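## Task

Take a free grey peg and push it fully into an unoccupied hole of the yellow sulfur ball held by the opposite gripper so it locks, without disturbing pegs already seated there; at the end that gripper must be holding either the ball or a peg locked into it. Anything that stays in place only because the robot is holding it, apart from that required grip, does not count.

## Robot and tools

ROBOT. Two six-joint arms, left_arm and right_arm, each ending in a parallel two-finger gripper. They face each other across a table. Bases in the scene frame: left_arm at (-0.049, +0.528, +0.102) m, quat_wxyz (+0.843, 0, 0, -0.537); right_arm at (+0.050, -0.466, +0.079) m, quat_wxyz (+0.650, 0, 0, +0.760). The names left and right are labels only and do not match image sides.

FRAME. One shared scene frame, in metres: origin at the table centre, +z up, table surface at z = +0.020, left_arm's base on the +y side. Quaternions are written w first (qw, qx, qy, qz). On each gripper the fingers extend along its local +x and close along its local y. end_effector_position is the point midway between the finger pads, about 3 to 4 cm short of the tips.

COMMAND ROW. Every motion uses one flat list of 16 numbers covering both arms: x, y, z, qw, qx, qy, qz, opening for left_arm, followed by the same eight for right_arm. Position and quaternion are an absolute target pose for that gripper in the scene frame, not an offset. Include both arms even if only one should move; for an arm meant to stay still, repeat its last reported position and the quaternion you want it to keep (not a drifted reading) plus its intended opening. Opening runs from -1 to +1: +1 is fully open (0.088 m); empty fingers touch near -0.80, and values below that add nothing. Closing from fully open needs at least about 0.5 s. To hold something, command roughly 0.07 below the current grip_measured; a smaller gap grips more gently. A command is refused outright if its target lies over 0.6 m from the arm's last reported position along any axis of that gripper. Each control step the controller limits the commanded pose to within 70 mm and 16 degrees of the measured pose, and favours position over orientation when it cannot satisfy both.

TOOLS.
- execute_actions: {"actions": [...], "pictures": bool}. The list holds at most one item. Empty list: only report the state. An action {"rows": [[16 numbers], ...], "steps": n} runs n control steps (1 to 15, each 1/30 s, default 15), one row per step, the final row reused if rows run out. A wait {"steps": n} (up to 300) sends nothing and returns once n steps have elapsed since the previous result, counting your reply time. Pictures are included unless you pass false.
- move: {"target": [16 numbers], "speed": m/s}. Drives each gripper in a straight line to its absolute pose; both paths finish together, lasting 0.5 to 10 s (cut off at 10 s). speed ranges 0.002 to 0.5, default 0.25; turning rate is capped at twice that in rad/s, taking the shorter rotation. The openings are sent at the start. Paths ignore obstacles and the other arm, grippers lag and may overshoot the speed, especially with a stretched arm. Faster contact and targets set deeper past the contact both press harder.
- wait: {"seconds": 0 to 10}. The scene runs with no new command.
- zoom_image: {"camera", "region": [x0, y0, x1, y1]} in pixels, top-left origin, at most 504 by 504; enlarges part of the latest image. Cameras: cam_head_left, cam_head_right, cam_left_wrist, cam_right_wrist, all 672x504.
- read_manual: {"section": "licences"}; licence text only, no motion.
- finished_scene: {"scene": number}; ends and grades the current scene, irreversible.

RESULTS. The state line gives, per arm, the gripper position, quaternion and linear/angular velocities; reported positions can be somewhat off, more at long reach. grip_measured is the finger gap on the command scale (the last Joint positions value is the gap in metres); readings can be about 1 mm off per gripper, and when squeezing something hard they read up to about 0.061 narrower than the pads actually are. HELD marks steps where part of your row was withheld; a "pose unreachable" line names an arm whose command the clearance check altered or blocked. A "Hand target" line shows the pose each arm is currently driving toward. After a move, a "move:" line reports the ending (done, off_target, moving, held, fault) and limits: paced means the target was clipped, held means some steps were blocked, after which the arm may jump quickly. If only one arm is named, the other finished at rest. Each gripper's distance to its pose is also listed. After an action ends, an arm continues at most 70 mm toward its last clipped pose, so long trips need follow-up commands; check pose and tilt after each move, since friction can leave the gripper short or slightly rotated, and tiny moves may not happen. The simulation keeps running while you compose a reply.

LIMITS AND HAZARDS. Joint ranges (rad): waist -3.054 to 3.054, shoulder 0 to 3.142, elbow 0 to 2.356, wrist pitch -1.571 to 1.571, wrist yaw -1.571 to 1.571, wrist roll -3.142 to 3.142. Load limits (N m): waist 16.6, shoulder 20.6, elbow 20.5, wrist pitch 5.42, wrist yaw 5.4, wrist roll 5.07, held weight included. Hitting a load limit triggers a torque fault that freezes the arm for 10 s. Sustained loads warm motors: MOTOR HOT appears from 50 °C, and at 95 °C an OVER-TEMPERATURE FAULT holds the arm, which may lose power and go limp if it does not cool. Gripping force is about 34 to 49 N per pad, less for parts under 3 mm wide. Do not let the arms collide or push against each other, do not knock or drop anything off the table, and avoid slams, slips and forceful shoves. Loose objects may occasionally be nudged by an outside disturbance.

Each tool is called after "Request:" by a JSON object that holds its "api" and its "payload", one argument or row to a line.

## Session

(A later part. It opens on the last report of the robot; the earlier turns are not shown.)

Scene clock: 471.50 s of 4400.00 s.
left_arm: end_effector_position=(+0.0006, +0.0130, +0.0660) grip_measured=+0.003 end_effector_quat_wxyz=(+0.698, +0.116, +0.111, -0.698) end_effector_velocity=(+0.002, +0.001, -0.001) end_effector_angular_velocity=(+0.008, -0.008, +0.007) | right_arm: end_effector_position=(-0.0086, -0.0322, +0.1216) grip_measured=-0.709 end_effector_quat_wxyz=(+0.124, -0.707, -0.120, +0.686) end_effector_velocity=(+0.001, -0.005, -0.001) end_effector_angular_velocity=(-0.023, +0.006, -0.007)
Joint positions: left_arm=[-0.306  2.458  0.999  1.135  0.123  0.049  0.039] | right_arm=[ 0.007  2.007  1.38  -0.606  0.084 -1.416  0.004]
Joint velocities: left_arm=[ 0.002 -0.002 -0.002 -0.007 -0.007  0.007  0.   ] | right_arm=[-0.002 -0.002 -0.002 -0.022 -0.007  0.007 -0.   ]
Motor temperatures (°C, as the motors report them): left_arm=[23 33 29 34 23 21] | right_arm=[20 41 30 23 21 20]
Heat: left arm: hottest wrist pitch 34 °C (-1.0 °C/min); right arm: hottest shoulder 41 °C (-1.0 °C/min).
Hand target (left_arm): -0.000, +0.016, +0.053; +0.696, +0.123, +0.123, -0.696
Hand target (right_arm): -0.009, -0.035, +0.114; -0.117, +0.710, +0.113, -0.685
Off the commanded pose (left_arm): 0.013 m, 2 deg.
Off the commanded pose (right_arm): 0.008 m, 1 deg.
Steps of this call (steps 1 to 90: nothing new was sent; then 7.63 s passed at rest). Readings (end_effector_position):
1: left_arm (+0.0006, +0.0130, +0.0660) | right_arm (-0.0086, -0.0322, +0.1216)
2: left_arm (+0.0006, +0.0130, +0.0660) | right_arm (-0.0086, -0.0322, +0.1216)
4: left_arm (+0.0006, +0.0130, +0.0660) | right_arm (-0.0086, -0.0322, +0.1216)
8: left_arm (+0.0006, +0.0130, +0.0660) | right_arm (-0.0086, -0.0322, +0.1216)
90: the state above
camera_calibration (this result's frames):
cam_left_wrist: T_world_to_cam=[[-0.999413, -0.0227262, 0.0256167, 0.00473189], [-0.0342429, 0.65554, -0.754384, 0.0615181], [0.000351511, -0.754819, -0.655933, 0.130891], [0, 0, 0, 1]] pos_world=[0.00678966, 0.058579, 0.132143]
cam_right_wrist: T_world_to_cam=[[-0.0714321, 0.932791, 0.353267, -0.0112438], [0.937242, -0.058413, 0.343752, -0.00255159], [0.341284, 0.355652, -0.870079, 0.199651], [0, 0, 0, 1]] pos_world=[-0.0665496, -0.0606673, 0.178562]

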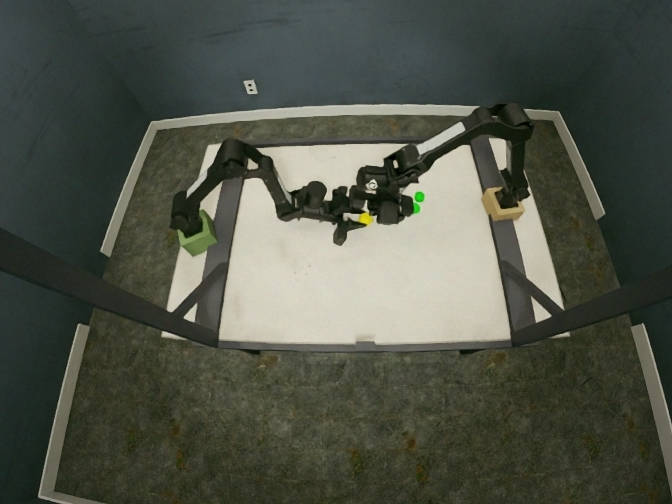

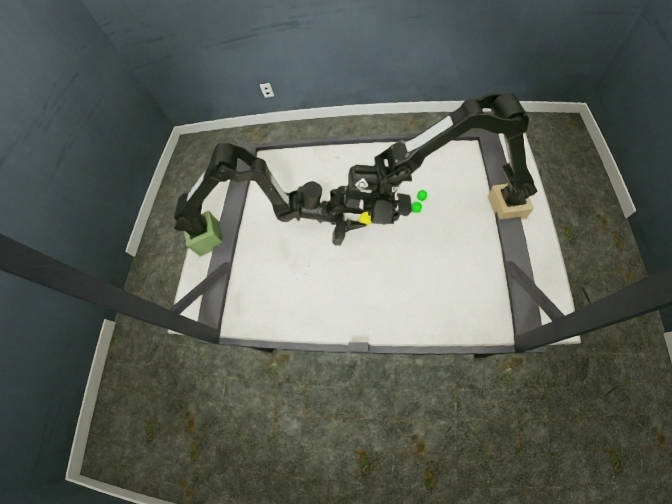

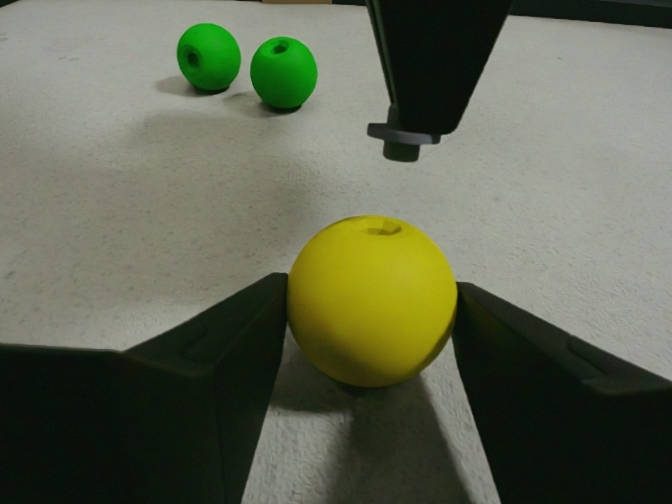

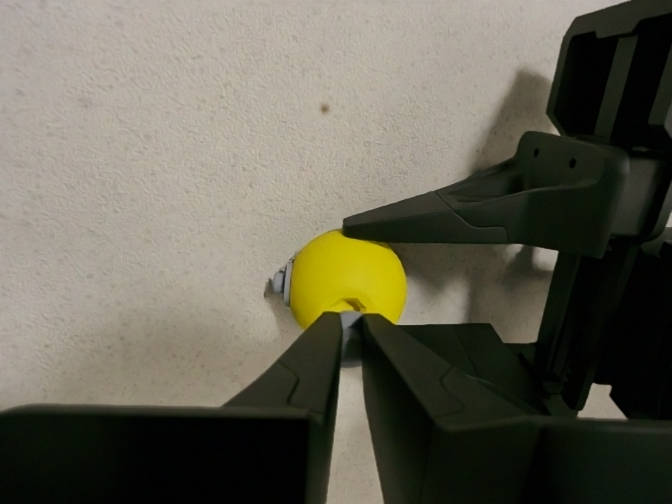

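Request:
{"api": "move", "payload": {
  "target": [0.0,0.016,0.053,0.6964,0.1228,0.1228,-0.6964,-0.07,-0.0043,-0.0327,0.1079,0.11749,-0.70968,-0.11346,0.68533,-0.78],
  "speed": 0.02
}}

Request:
{"api": "zoom_image", "payload": {
  "camera": "cam_left_wrist",
  "region": [300, 90, 480, 270]
}}

Request:
{"api": "zoom_image", "payload": {
  "camera": "cam_right_wrist",
  "region": [270, 220, 430, 380]
}}

Scene clock: 476.60 s of 4400.00 s.
left_arm: end_effector_position=(+0.0006, +0.0130, +0.0659) grip_measured=+0.003 end_effector_quat_wxyz=(+0.698, +0.116, +0.110, -0.698) end_effector_velocity=(-0.000, +0.002, -0.004) end_effector_angular_velocity=(+0.022, +0.008, +0.007) | right_arm: end_effector_position=(-0.0059, -0.0294, +0.1172) grip_measured=-0.709 end_effector_quat_wxyz=(+0.126, -0.707, -0.121, +0.685) end_effector_velocity=(+0.000, -0.002, -0.000) end_effector_angular_velocity=(-0.009, +0.003, +0.007)
Joint positions: left_arm=[-0.306  2.459  0.999  1.137  0.123  0.049  0.039] | right_arm=[-0.001  2.019  1.378 -0.587  0.084 -1.422  0.004]
Joint velocities: left_arm=[-0.002 -0.002 -0.002 -0.022 -0.007 -0.007 -0.   ] | right_arm=[-0.002 -0.002 -0.002 -0.007 -0.007 -0.007 -0.   ]
Motor temperatures (°C, as the motors report them): left_arm=[23 33 29 34 23 21] | right_arm=[20 41 30 23 21 20]
Heat: left arm: hottest wrist pitch 34 °C (-1.0 °C/min); right arm: hottest shoulder 41 °C (-1.0 °C/min).
Hand target (left_arm): -0.000, +0.016, +0.053; +0.696, +0.123, +0.123, -0.696
Hand target (right_arm): -0.004, -0.033, +0.108; -0.118, +0.710, +0.113, -0.685
Off the commanded pose (left_arm): 0.013 m, 2 deg.
Off the commanded pose (right_arm): 0.010 m, 1 deg.
After step 90, 1.13 s passed at rest.
move: off_target (left_arm, right_arm)
camera_calibration (this result's frames):
cam_left_wrist: T_world_to_cam=[[-0.999416, -0.0227069, 0.0255342, 0.00473866], [-0.0341676, 0.654969, -0.754883, 0.0615084], [0.00041692, -0.755315, -0.655362, 0.130818], [0, 0, 0, 1]] pos_world=[0.00678295, 0.05863, 0.132044]
cam_right_wrist: T_world_to_cam=[[-0.0708827, 0.931338, 0.357191, -0.0126925], [0.93666, -0.0609859, 0.34489, -0.00369106], [0.342993, 0.359013, -0.868024, 0.193787], [0, 0, 0, 1]] pos_world=[-0.0639101, -0.0579762, 0.174019]

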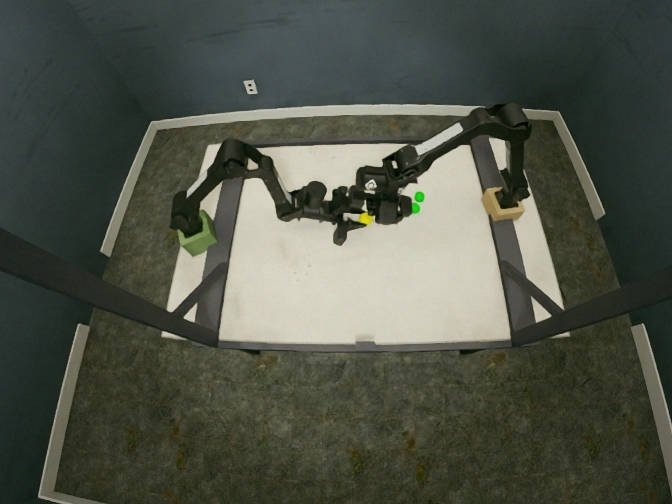

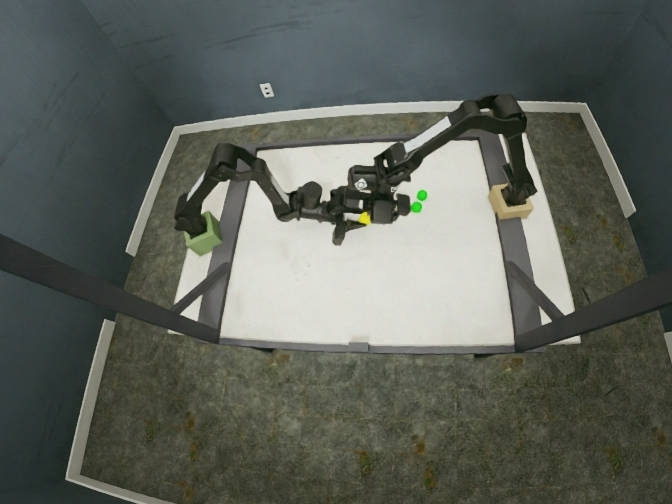

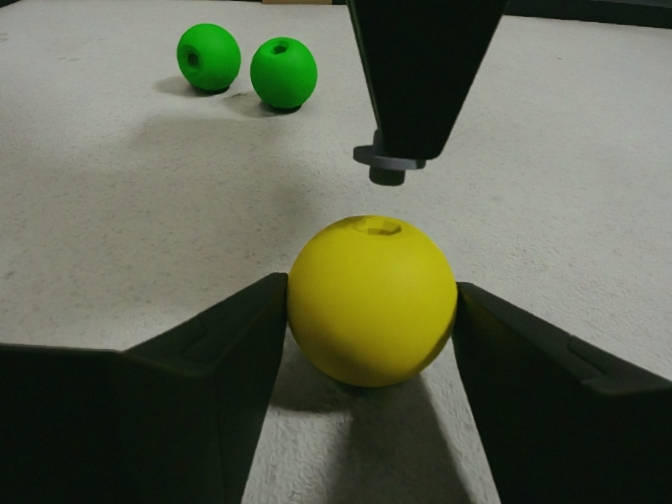

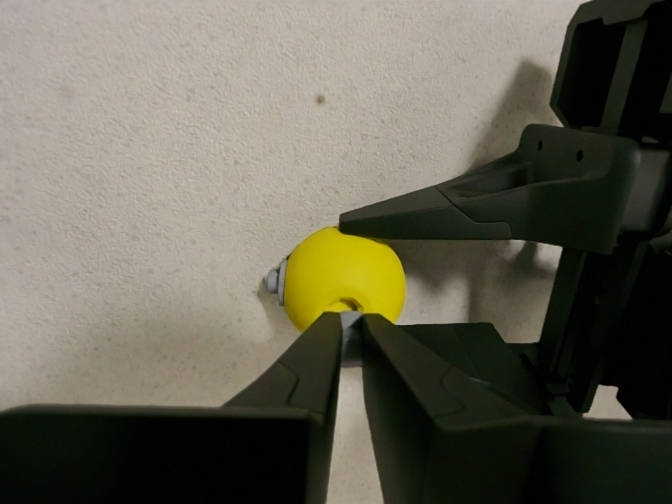

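Region (300, 90, 480, 270) of cam_left_wrist's 672x504 image, scaled by 2.800, with more detail than that image has.

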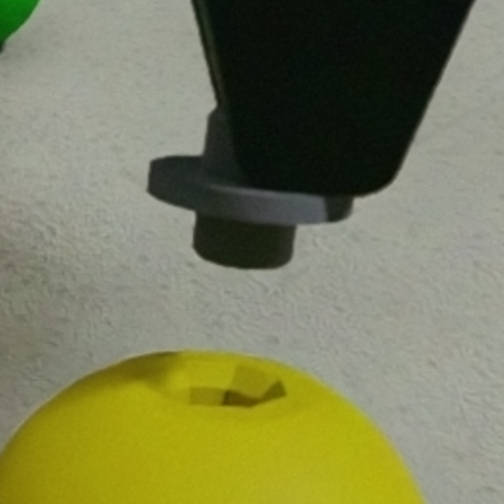

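Region (270, 220, 430, 380) of cam_right_wrist's 672x504 image, scaled by 3.150, with more detail than that image has.

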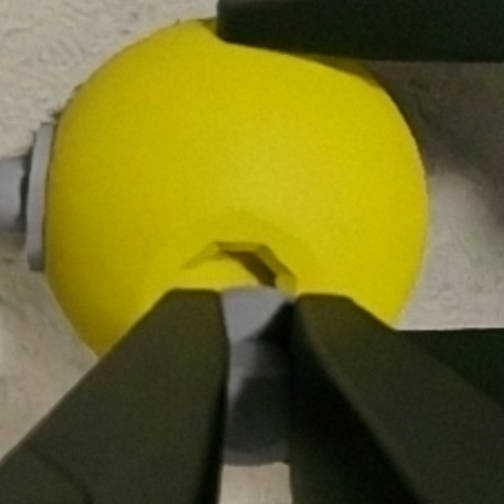

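Request:
{"api": "move", "payload": {
  "target": [0.0,0.016,0.053,0.6964,0.1228,0.1228,-0.6964,-0.07,-0.0031,-0.0316,0.1022,0.11749,-0.70968,-0.11346,0.68533,-0.78],
  "speed": 0.015
}}

Request:
{"api": "zoom_image", "payload": {
  "camera": "cam_left_wrist",
  "region": [300, 110, 480, 290]
}}

Request:
{"api": "zoom_image", "payload": {
  "camera": "cam_right_wrist",
  "region": [270, 220, 430, 380]
}}

Scene clock: 493.33 s of 4400.00 s.
left_arm: end_effector_position=(+0.0006, +0.0128, +0.0662) grip_measured=+0.003 end_effector_quat_wxyz=(+0.698, +0.115, +0.110, -0.698) end_effector_velocity=(-0.000, -0.000, +0.002) end_effector_angular_velocity=(-0.007, +0.004, +0.007) | right_arm: end_effector_position=(-0.0047, -0.0280, +0.1118) grip_measured=-0.709 end_effector_quat_wxyz=(+0.126, -0.707, -0.122, +0.685) end_effector_velocity=(+0.002, -0.001, +0.002) end_effector_angular_velocity=(-0.002, -0.010, +0.002)
Joint positions: left_arm=[-0.306  2.46   0.999  1.138  0.123  0.049  0.039] | right_arm=[-0.004  2.031  1.372 -0.568  0.084 -1.426  0.004]
Joint velocities: left_arm=[-0.002 -0.002 -0.002  0.007 -0.007 -0.007 -0.   ] | right_arm=[-0.002 -0.007 -0.002 -0.007  0.007 -0.007 -0.   ]
Motor temperatures (°C, as the motors report them): left_arm=[23 33 29 33 23 21] | right_arm=[20 41 30 23 21 20]
Heat: left arm: hottest shoulder 33 °C (-1.0 °C/min); right arm: hottest shoulder 41 °C (-2.0 °C/min).
Hand target (left_arm): -0.000, +0.016, +0.053; +0.696, +0.123, +0.123, -0.696
Hand target (right_arm): -0.003, -0.032, +0.102; -0.117, +0.710, +0.114, -0.685
Off the commanded pose (left_arm): 0.014 m, 2 deg.
Off the commanded pose (right_arm): 0.010 m, 1 deg.
After step 90, 12.47 s passed at rest.
move: off_target (left_arm, right_arm)
camera_calibration (this result's frames):
cam_left_wrist: T_world_to_cam=[[-0.999421, -0.0226684, 0.0253691, 0.0047613], [-0.0340169, 0.653826, -0.75588, 0.0618772], [0.000547566, -0.756305, -0.654219, 0.130783], [0, 0, 0, 1]] pos_world=[0.0067918, 0.0585628, 0.132212]
cam_right_wrist: T_world_to_cam=[[-0.0718016, 0.931074, 0.357695, -0.0119533], [0.936279, -0.0607107, 0.345972, -0.00292428], [0.343842, 0.359743, -0.867386, 0.188131], [0, 0, 0, 1]] pos_world=[-0.0628077, -0.0567272, 0.16847]

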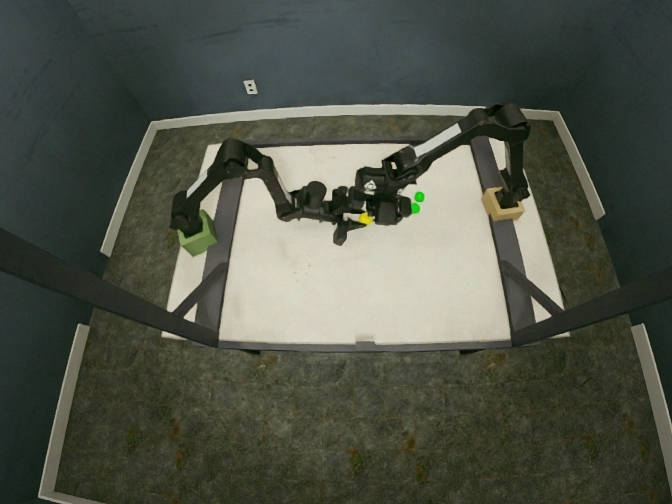

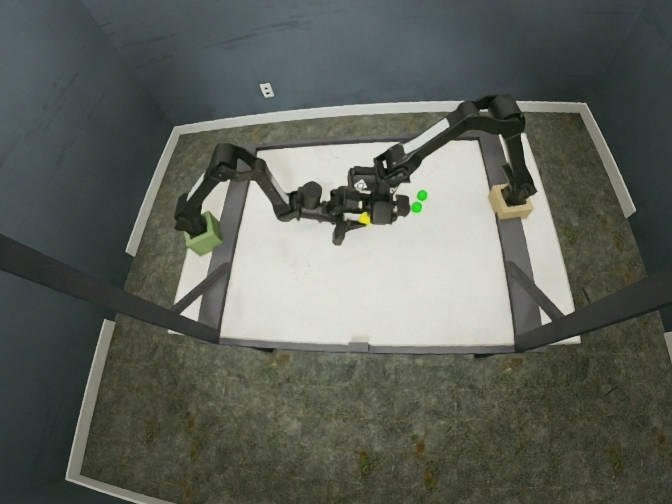

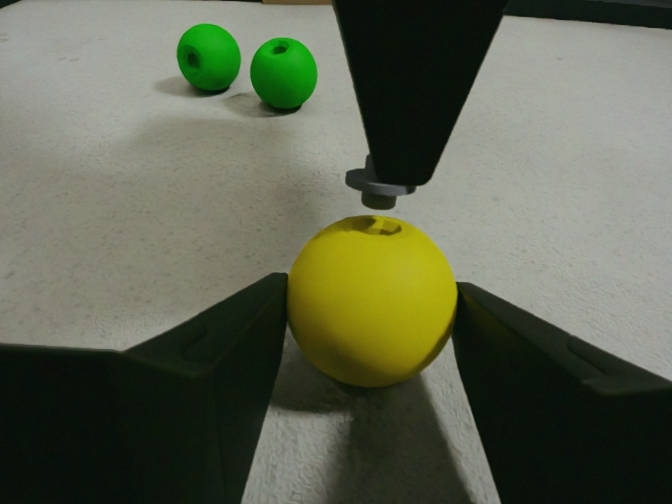

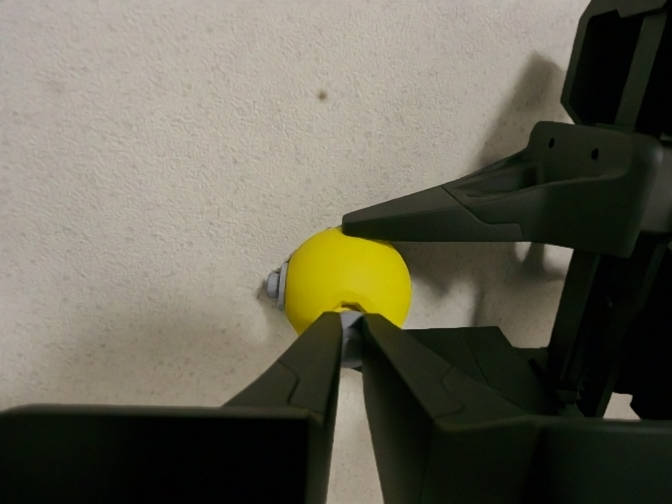

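Region (300, 110, 480, 290) of cam_left_wrist's 672x504 image, scaled by 2.800, with more detail than that image has.

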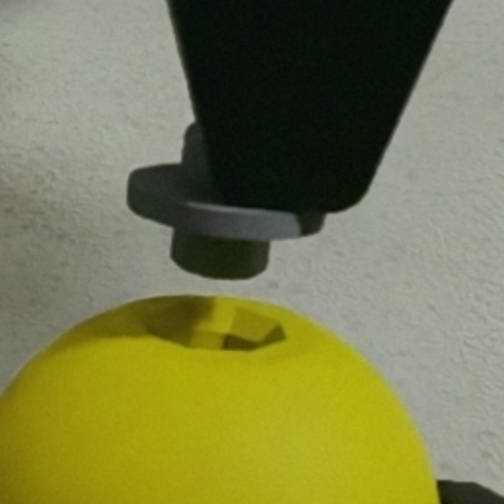

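Region (270, 220, 430, 380) of cam_right_wrist's 672x504 image, scaled by 3.150, with more detail than that image has.

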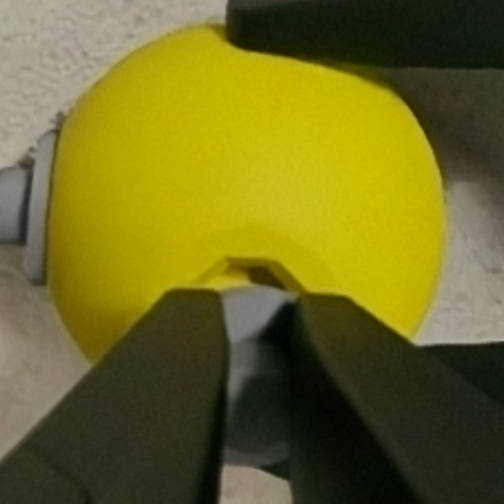

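Request:
{"api": "move", "payload": {
  "target": [0.0,0.016,0.053,0.6964,0.1228,0.1228,-0.6964,-0.07,-0.0031,-0.0300,0.0977,0.11749,-0.70968,-0.11346,0.68533,-0.78],
  "speed": 0.01
}}

Request:
{"api": "zoom_image", "payload": {
  "camera": "cam_left_wrist",
  "region": [300, 110, 480, 290]
}}

Scene clock: 499.37 s of 4400.00 s.
left_arm: end_effector_position=(+0.0006, +0.0128, +0.0662) grip_measured=+0.003 end_effector_quat_wxyz=(+0.698, +0.115, +0.109, -0.698) end_effector_velocity=(-0.002, -0.001, +0.004) end_effector_angular_velocity=(-0.012, -0.006, -0.012) | right_arm: end_effector_position=(-0.0045, -0.0263, +0.1074) grip_measured=-0.709 end_effector_quat_wxyz=(+0.126, -0.707, -0.121, +0.685) end_effector_velocity=(+0.000, -0.002, -0.002) end_effector_angular_velocity=(-0.013, +0.002, +0.007)
Joint positions: left_arm=[-0.306  2.46   0.999  1.139  0.123  0.049  0.039] | right_arm=[-0.005  2.043  1.372 -0.555  0.084 -1.426  0.004]
Joint velocities: left_arm=[-0.002 -0.007 -0.002  0.007  0.007  0.007 -0.   ] | right_arm=[-0.002  0.002 -0.002 -0.007 -0.007 -0.007  0.   ]
Motor temperatures (°C, as the motors report them): left_arm=[23 33 28 33 23 21] | right_arm=[20 41 30 23 21 20]
Heat: left arm: hottest shoulder 33 °C (-1.0 °C/min); right arm: hottest shoulder 41 °C (-2.0 °C/min).
Hand target (left_arm): -0.000, +0.016, +0.053; +0.696, +0.123, +0.123, -0.696
Hand target (right_arm): -0.003, -0.030, +0.098; -0.118, +0.710, +0.113, -0.685
Off the commanded pose (left_arm): 0.014 m, 2 deg.
Off the commanded pose (right_arm): 0.011 m, 1 deg.
After step 90, 1.27 s passed at rest.
move: off_target (left_arm, right_arm)
camera_calibration (this result's frames):
cam_left_wrist: T_world_to_cam=[[-0.999424, -0.0226492, 0.0252866, 0.00476811], [-0.0339414, 0.653254, -0.756377, 0.0619687], [0.000612803, -0.7568, -0.653646, 0.130762], [0, 0, 0, 1]] pos_world=[0.00678854, 0.0585876, 0.132223]
cam_right_wrist: T_world_to_cam=[[-0.0710956, 0.931, 0.358029, -0.0120693], [0.936205, -0.0615733, 0.346019, -0.001559], [0.344188, 0.359789, -0.867229, 0.183614], [0, 0, 0, 1]] pos_world=[-0.0625965, -0.054922, 0.164096]

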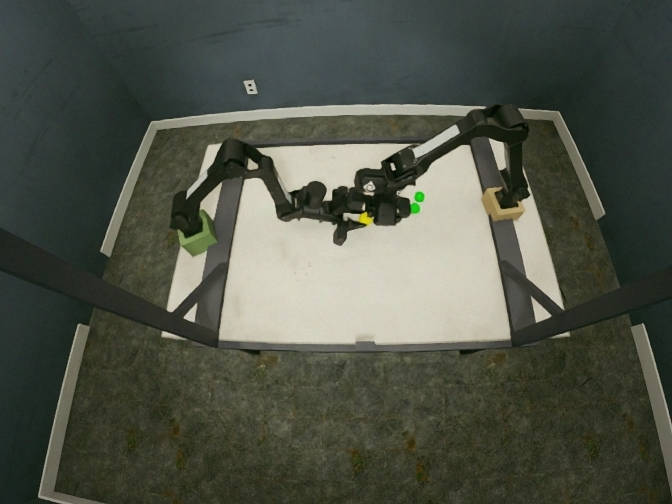

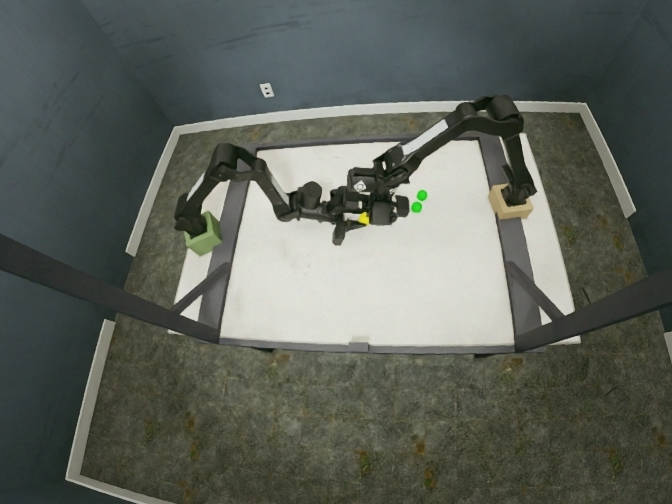

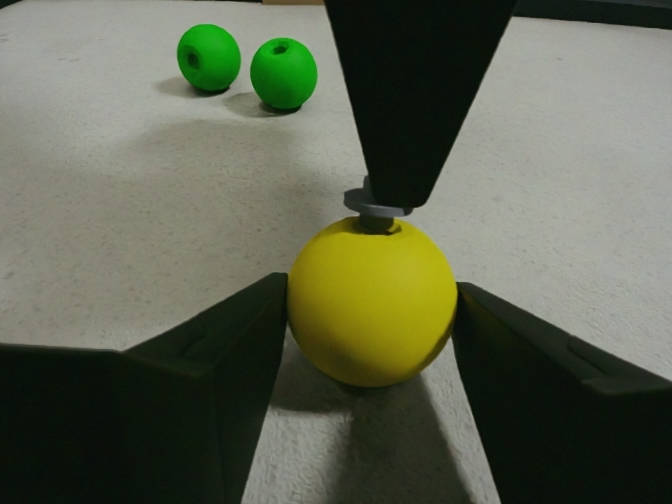

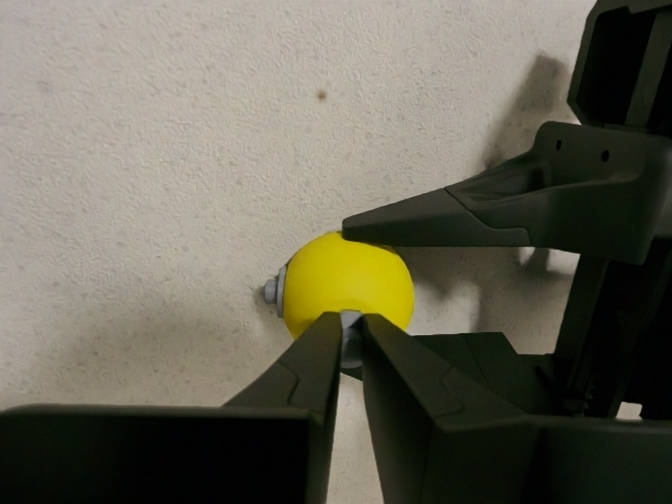

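Region (300, 110, 480, 290) of cam_left_wrist's 672x504 image, scaled by 2.800, with more detail than that image has.

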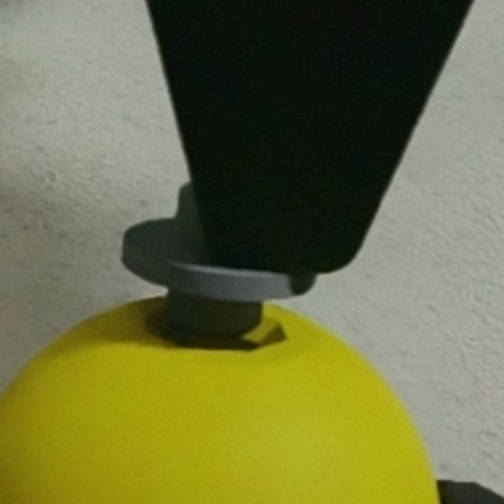

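Request:
{"api": "move", "payload": {
  "target": [0.0,0.016,0.053,0.6964,0.1228,0.1228,-0.6964,-0.07,-0.0031,-0.0287,0.0939,0.11749,-0.70968,-0.11346,0.68533,-0.78],
  "speed": 0.006
}}

Request:
{"api": "zoom_image", "payload": {
  "camera": "cam_left_wrist",
  "region": [300, 110, 480, 290]
}}

Scene clock: 507.20 s of 4400.00 s.
left_arm: end_effector_position=(+0.0006, +0.0127, +0.0663) grip_measured=+0.003 end_effector_quat_wxyz=(+0.698, +0.115, +0.109, -0.698) end_effector_velocity=(-0.003, +0.001, -0.001) end_effector_angular_velocity=(+0.008, +0.006, +0.002) | right_arm: end_effector_position=(-0.0047, -0.0249, +0.1052) grip_measured=-0.709 end_effector_quat_wxyz=(+0.127, -0.707, -0.122, +0.685) end_effector_velocity=(+0.001, -0.005, -0.001) end_effector_angular_velocity=(-0.023, +0.001, +0.007)
Joint positions: left_arm=[-0.306  2.46   0.999  1.14   0.123  0.049  0.039] | right_arm=[-0.005  2.05   1.372 -0.546  0.084 -1.427  0.004]
Joint velocities: left_arm=[-0.007 -0.002 -0.002 -0.007 -0.007 -0.007 -0.   ] | right_arm=[-0.002 -0.002 -0.002 -0.022 -0.007 -0.007 -0.   ]
Motor temperatures (°C, as the motors report them): left_arm=[23 33 28 32 23 21] | right_arm=[20 42 30 23 21 20]
Heat: left arm: hottest shoulder 33 °C (-1.0 °C/min); right arm: hottest shoulder 42 °C (+0.0 °C/min).
Hand target (left_arm): -0.000, +0.016, +0.053; +0.696, +0.123, +0.123, -0.696
Hand target (right_arm): -0.003, -0.029, +0.094; -0.118, +0.710, +0.114, -0.685
Off the commanded pose (left_arm): 0.014 m, 2 deg.
Off the commanded pose (right_arm): 0.012 m, 2 deg.
After step 90, 2.00 s passed at rest.
move: off_target (left_arm, right_arm)
camera_calibration (this result's frames):
cam_left_wrist: T_world_to_cam=[[-0.999425, -0.0226397, 0.0252453, 0.00477157], [-0.0339037, 0.652968, -0.756626, 0.0620653], [0.000645401, -0.757047, -0.65336, 0.130778], [0, 0, 0, 1]] pos_world=[0.00678867, 0.0585866, 0.132285]
cam_right_wrist: T_world_to_cam=[[-0.0713306, 0.93003, 0.360493, -0.0128947], [0.936321, -0.062147, 0.345601, -0.000476493], [0.343823, 0.362189, -0.866374, 0.181237], [0, 0, 0, 1]] pos_world=[-0.0627871, -0.0536792, 0.161832]

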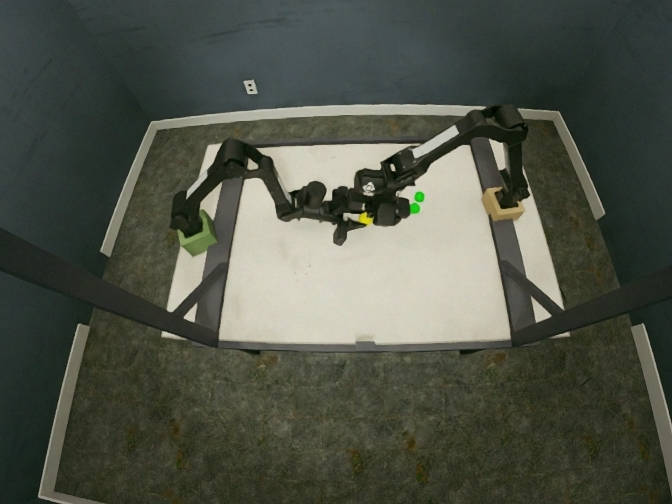

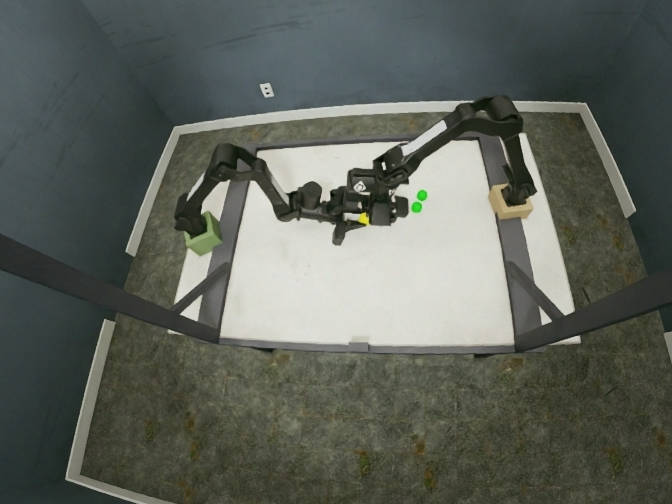

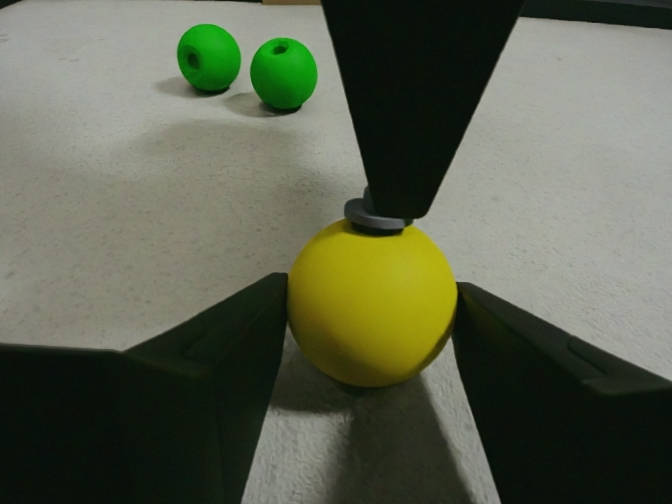

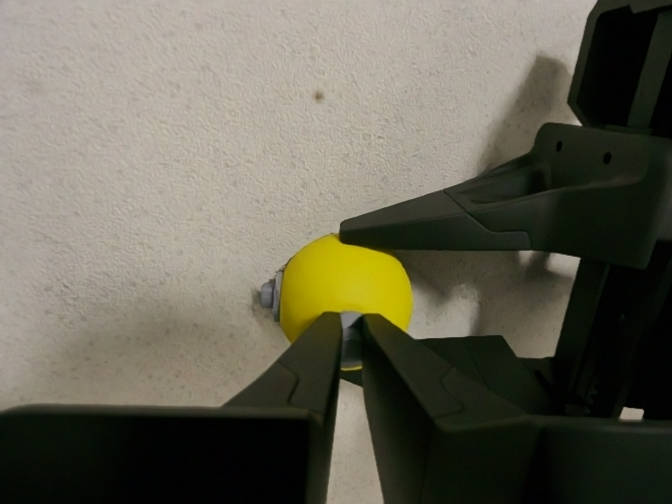

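Region (300, 110, 480, 290) of cam_left_wrist's 672x504 image, scaled by 2.800, with more detail than that image has.

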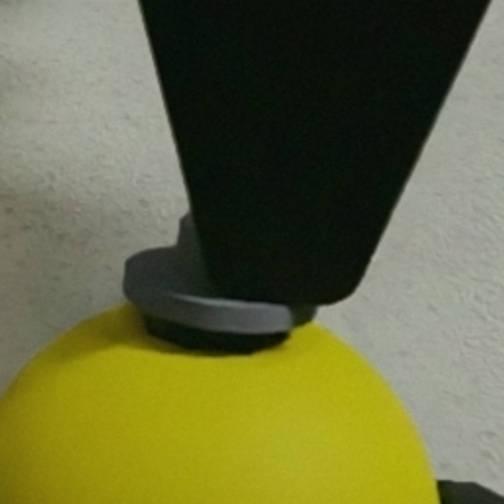

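Request:
{"api": "move", "payload": {
  "target": [0.0,0.016,0.053,0.6964,0.1228,0.1228,-0.6964,-0.07,-0.0031,-0.0279,0.0889,0.11749,-0.70968,-0.11346,0.68533,-0.78],
  "speed": 0.006
}}

Request:
{"api": "zoom_image", "payload": {
  "camera": "cam_left_wrist",
  "region": [300, 110, 480, 290]
}}

Scene clock: 513.47 s of 4400.00 s.
left_arm: end_effector_position=(+0.0006, +0.0127, +0.0665) grip_measured=+0.003 end_effector_quat_wxyz=(+0.698, +0.115, +0.109, -0.698) end_effector_velocity=(-0.003, -0.000, +0.001) end_effector_angular_velocity=(+0.003, +0.005, +0.002) | right_arm: end_effector_position=(-0.0047, -0.0245, +0.1039) grip_measured=-0.709 end_effector_quat_wxyz=(+0.129, -0.707, -0.124, +0.685) end_effector_velocity=(+0.002, +0.001, -0.001) end_effector_angular_velocity=(+0.003, -0.014, +0.016)
Joint positions: left_arm=[-0.306  2.46   0.999  1.141  0.123  0.049  0.039] | right_arm=[-0.005  2.051  1.367 -0.536  0.084 -1.427  0.004]
Joint velocities: left_arm=[-0.007 -0.007 -0.002 -0.007 -0.007 -0.007  0.   ] | right_arm=[-0.002  0.002 -0.002  0.007  0.007 -0.022  0.   ]
Motor temperatures (°C, as the motors report them): left_arm=[23 34 28 32 23 21] | right_arm=[20 42 30 24 21 20]
Heat: left arm: hottest shoulder 34 °C (+0.0 °C/min); right arm: hottest shoulder 42 °C (+0.0 °C/min).
Hand target (left_arm): -0.000, +0.016, +0.053; +0.696, +0.123, +0.123, -0.696
Hand target (right_arm): -0.003, -0.028, +0.089; -0.117, +0.710, +0.113, -0.685
Off the commanded pose (left_arm): 0.014 m, 2 deg.
Off the commanded pose (right_arm): 0.016 m, 2 deg.
After step 90, 0.27 s passed at rest.
move: off_target (left_arm, right_arm)
camera_calibration (this result's frames):
cam_left_wrist: T_world_to_cam=[[-0.999427, -0.0226206, 0.0251627, 0.0047785], [-0.0338282, 0.652396, -0.757123, 0.0622585], [0.000710552, -0.757541, -0.652787, 0.13081], [0, 0, 0, 1]] pos_world=[0.0067889, 0.0585848, 0.132408]
cam_right_wrist: T_world_to_cam=[[-0.0711424, 0.928802, 0.363684, -0.0130867], [0.936501, -0.0633186, 0.344902, 0.0000730538], [0.343373, 0.365128, -0.865319, 0.179996], [0, 0, 0, 1]] pos_world=[-0.0628051, -0.0535618, 0.160488]

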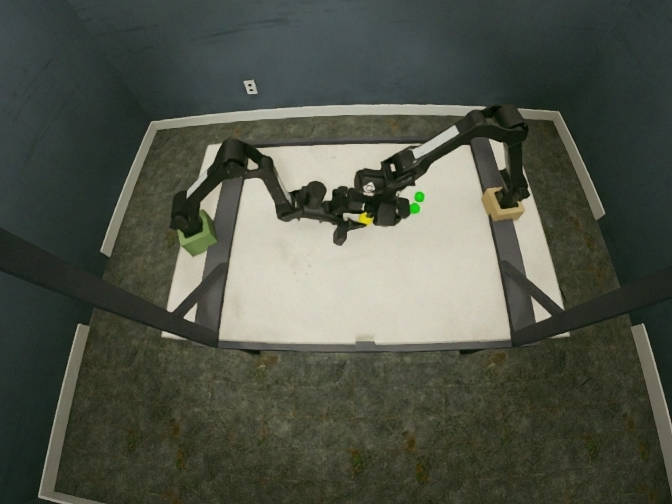

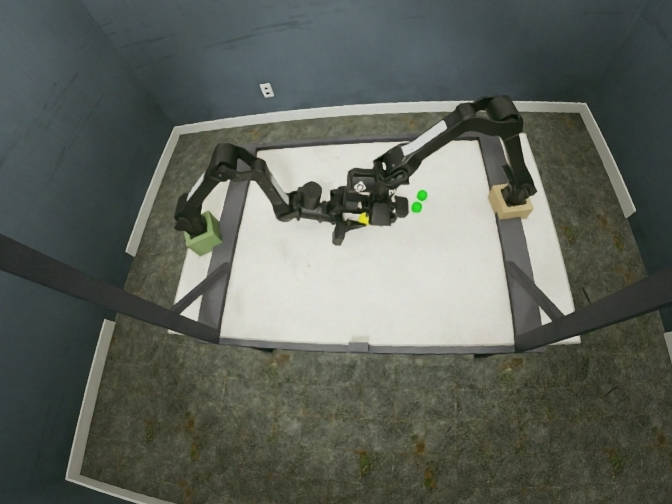

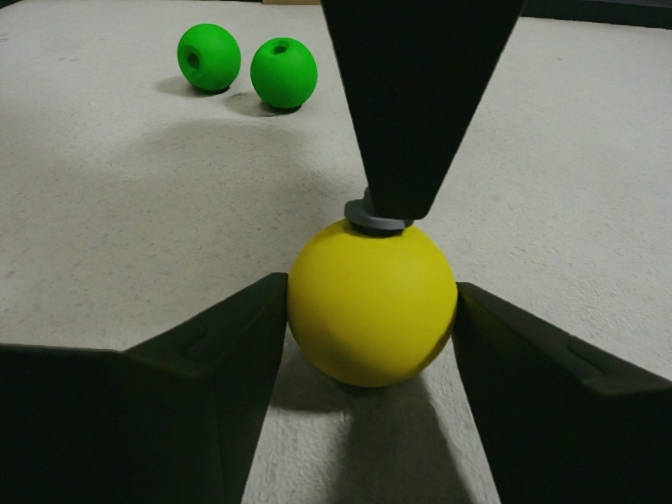

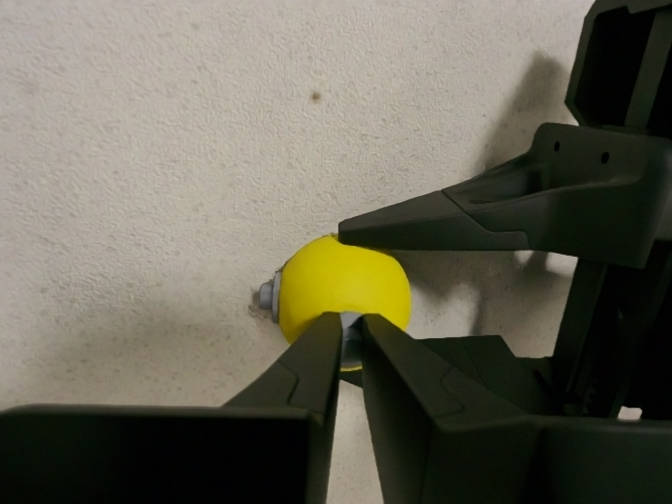

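Region (300, 110, 480, 290) of cam_left_wrist's 672x504 image, scaled by 2.800, with more detail than that image has.

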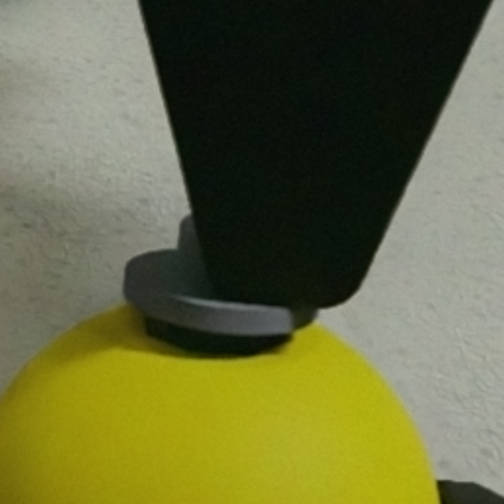

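Request:
{"api": "execute_actions", "payload": {
  "actions": [
    {"rows": [[0.0,0.016,0.053,0.6964,0.1228,0.1228,-0.6964,-0.07,-0.0031,-0.0279,0.0889,0.11749,-0.70968,-0.11346,0.68533,-0.74],[0.0,0.016,0.053,0.6964,0.1228,0.1228,-0.6964,-0.07,-0.0031,-0.0279,0.0889,0.11749,-0.70968,-0.11346,0.68533,-0.72],[0.0,0.016,0.053,0.6964,0.1228,0.1228,-0.6964,-0.07,-0.0031,-0.0279,0.0889,0.11749,-0.70968,-0.11346,0.68533,-0.70],[0.0,0.016,0.053,0.6964,0.1228,0.1228,-0.6964,-0.07,-0.0031,-0.0279,0.0889,0.11749,-0.70968,-0.11346,0.68533,-0.69],[0.0,0.016,0.053,0.6964,0.1228,0.1228,-0.6964,-0.07,-0.0031,-0.0279,0.0889,0.11749,-0.70968,-0.11346,0.68533,-0.68],[0.0,0.016,0.053,0.6964,0.1228,0.1228,-0.6964,-0.07,-0.0031,-0.0279,0.0889,0.11749,-0.70968,-0.11346,0.68533,-0.67],[0.0,0.016,0.053,0.6964,0.1228,0.1228,-0.6964,-0.07,-0.0031,-0.0279,0.0889,0.11749,-0.70968,-0.11346,0.68533,-0.66],[0.0,0.016,0.053,0.6964,0.1228,0.1228,-0.6964,-0.07,-0.0031,-0.0279,0.0889,0.11749,-0.70968,-0.11346,0.68533,-0.65],[0.0,0.016,0.053,0.6964,0.1228,0.1228,-0.6964,-0.07,-0.0031,-0.0279,0.0889,0.11749,-0.70968,-0.11346,0.68533,-0.64],[0.0,0.016,0.053,0.6964,0.1228,0.1228,-0.6964,-0.07,-0.0031,-0.0279,0.0889,0.11749,-0.70968,-0.11346,0.68533,-0.63]], "steps": 15}
  ]
}}

Request:
{"api": "zoom_image", "payload": {
  "camera": "cam_left_wrist",
  "region": [300, 110, 480, 290]
}}

Scene clock: 535.73 s of 4400.00 s.
left_arm: end_effector_position=(+0.0006, +0.0127, +0.0665) grip_measured=+0.003 end_effector_quat_wxyz=(+0.698, +0.115, +0.109, -0.698) end_effector_velocity=(-0.001, +0.001, -0.001) end_effector_angular_velocity=(+0.008, +0.001, +0.016) | right_arm: end_effector_position=(-0.0048, -0.0244, +0.1037) grip_measured=-0.636 end_effector_quat_wxyz=(+0.128, -0.707, -0.124, +0.685) end_effector_velocity=(+0.001, -0.004, -0.002) end_effector_angular_velocity=(-0.013, +0.008, -0.007)
Joint positions: left_arm=[-0.306  2.46   0.999  1.141  0.123  0.049  0.039] | right_arm=[-0.005  2.052  1.367 -0.535  0.084 -1.427  0.008]
Joint velocities: left_arm=[-0.007 -0.002 -0.002 -0.007 -0.022 -0.007 -0.   ] | right_arm=[-0.002 -0.002 -0.007 -0.007 -0.007  0.007  0.001]
Motor temperatures (°C, as the motors report them): left_arm=[23 34 28 31 23 21] | right_arm=[20 40 30 26 21 20]
Heat: left arm: hottest shoulder 34 °C (+0.0 °C/min); right arm: hottest shoulder 40 °C (-1.0 °C/min).
Hand target (left_arm): -0.000, +0.016, +0.053; +0.696, +0.123, +0.123, -0.696
Hand target (right_arm): -0.003, -0.028, +0.089; -0.117, +0.710, +0.113, -0.685
Off the commanded pose (left_arm): 0.014 m, 2 deg.
Off the commanded pose (right_arm): 0.015 m, 2 deg.
Steps of this call (steps 1 to 90: nothing new was sent; then 18.77 s passed at rest; steps 91 to 105: all 15 steps of this action). Readings (end_effector_position):
91: left_arm (+0.0006, +0.0127, +0.0665) | right_arm (-0.0047, -0.0245, +0.1039)
92: left_arm (+0.0006, +0.0127, +0.0665) | right_arm (-0.0047, -0.0245, +0.1039)
94: left_arm (+0.0006, +0.0127, +0.0665) | right_arm (-0.0047, -0.0245, +0.1039)
98: left_arm (+0.0006, +0.0127, +0.0665) | right_arm (-0.0048, -0.0245, +0.1038)
105: the state above
camera_calibration (this result's frames):
cam_left_wrist: T_world_to_cam=[[-0.999427, -0.0226206, 0.0251627, 0.0047785], [-0.0338282, 0.652396, -0.757123, 0.0622585], [0.000710552, -0.757541, -0.652787, 0.13081], [0, 0, 0, 1]] pos_world=[0.0067889, 0.0585848, 0.132408]
cam_right_wrist: T_world_to_cam=[[-0.0715227, 0.92878, 0.363664, -0.0130788], [0.936477, -0.0629801, 0.345028, 0.000179782], [0.343359, 0.36524, -0.865277, 0.179733], [0, 0, 0, 1]] pos_world=[-0.0628168, -0.0534872, 0.160213]

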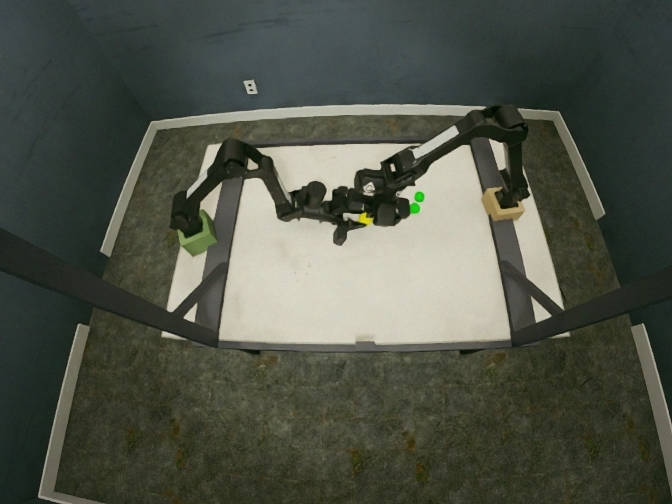

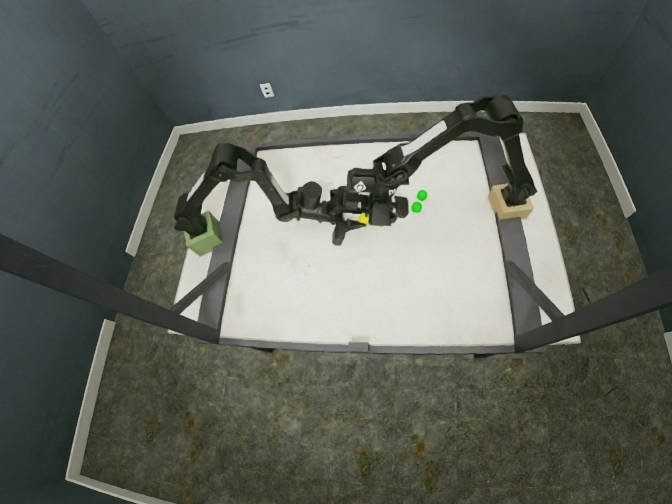

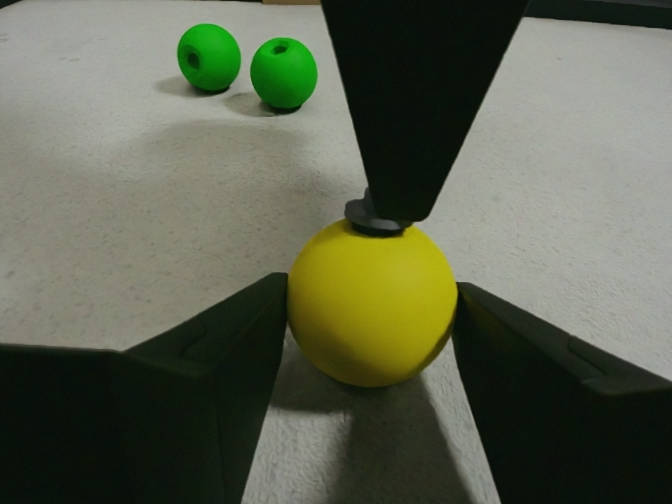

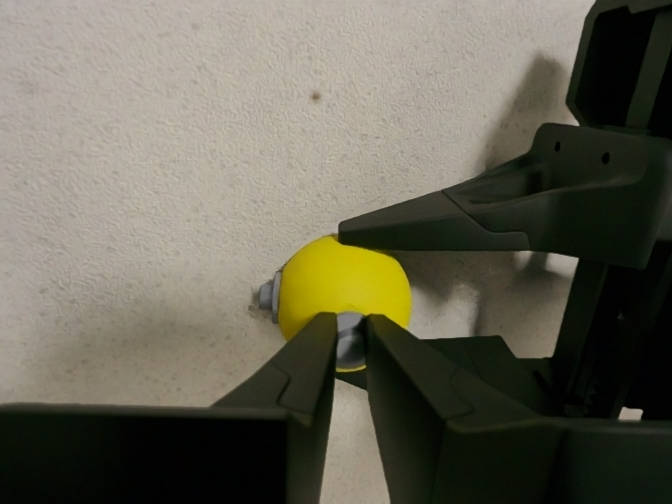

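Region (300, 110, 480, 290) of cam_left_wrist's 672x504 image, scaled by 2.800, with more detail than that image has.

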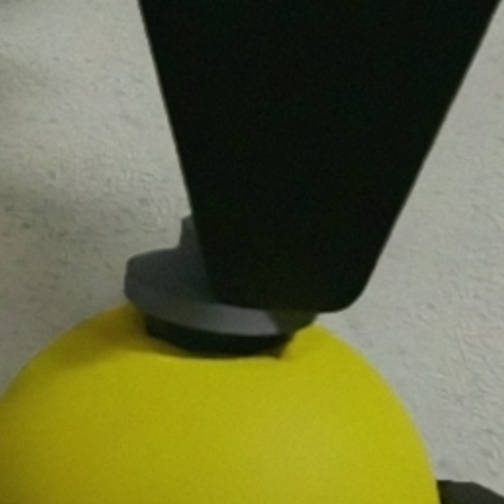

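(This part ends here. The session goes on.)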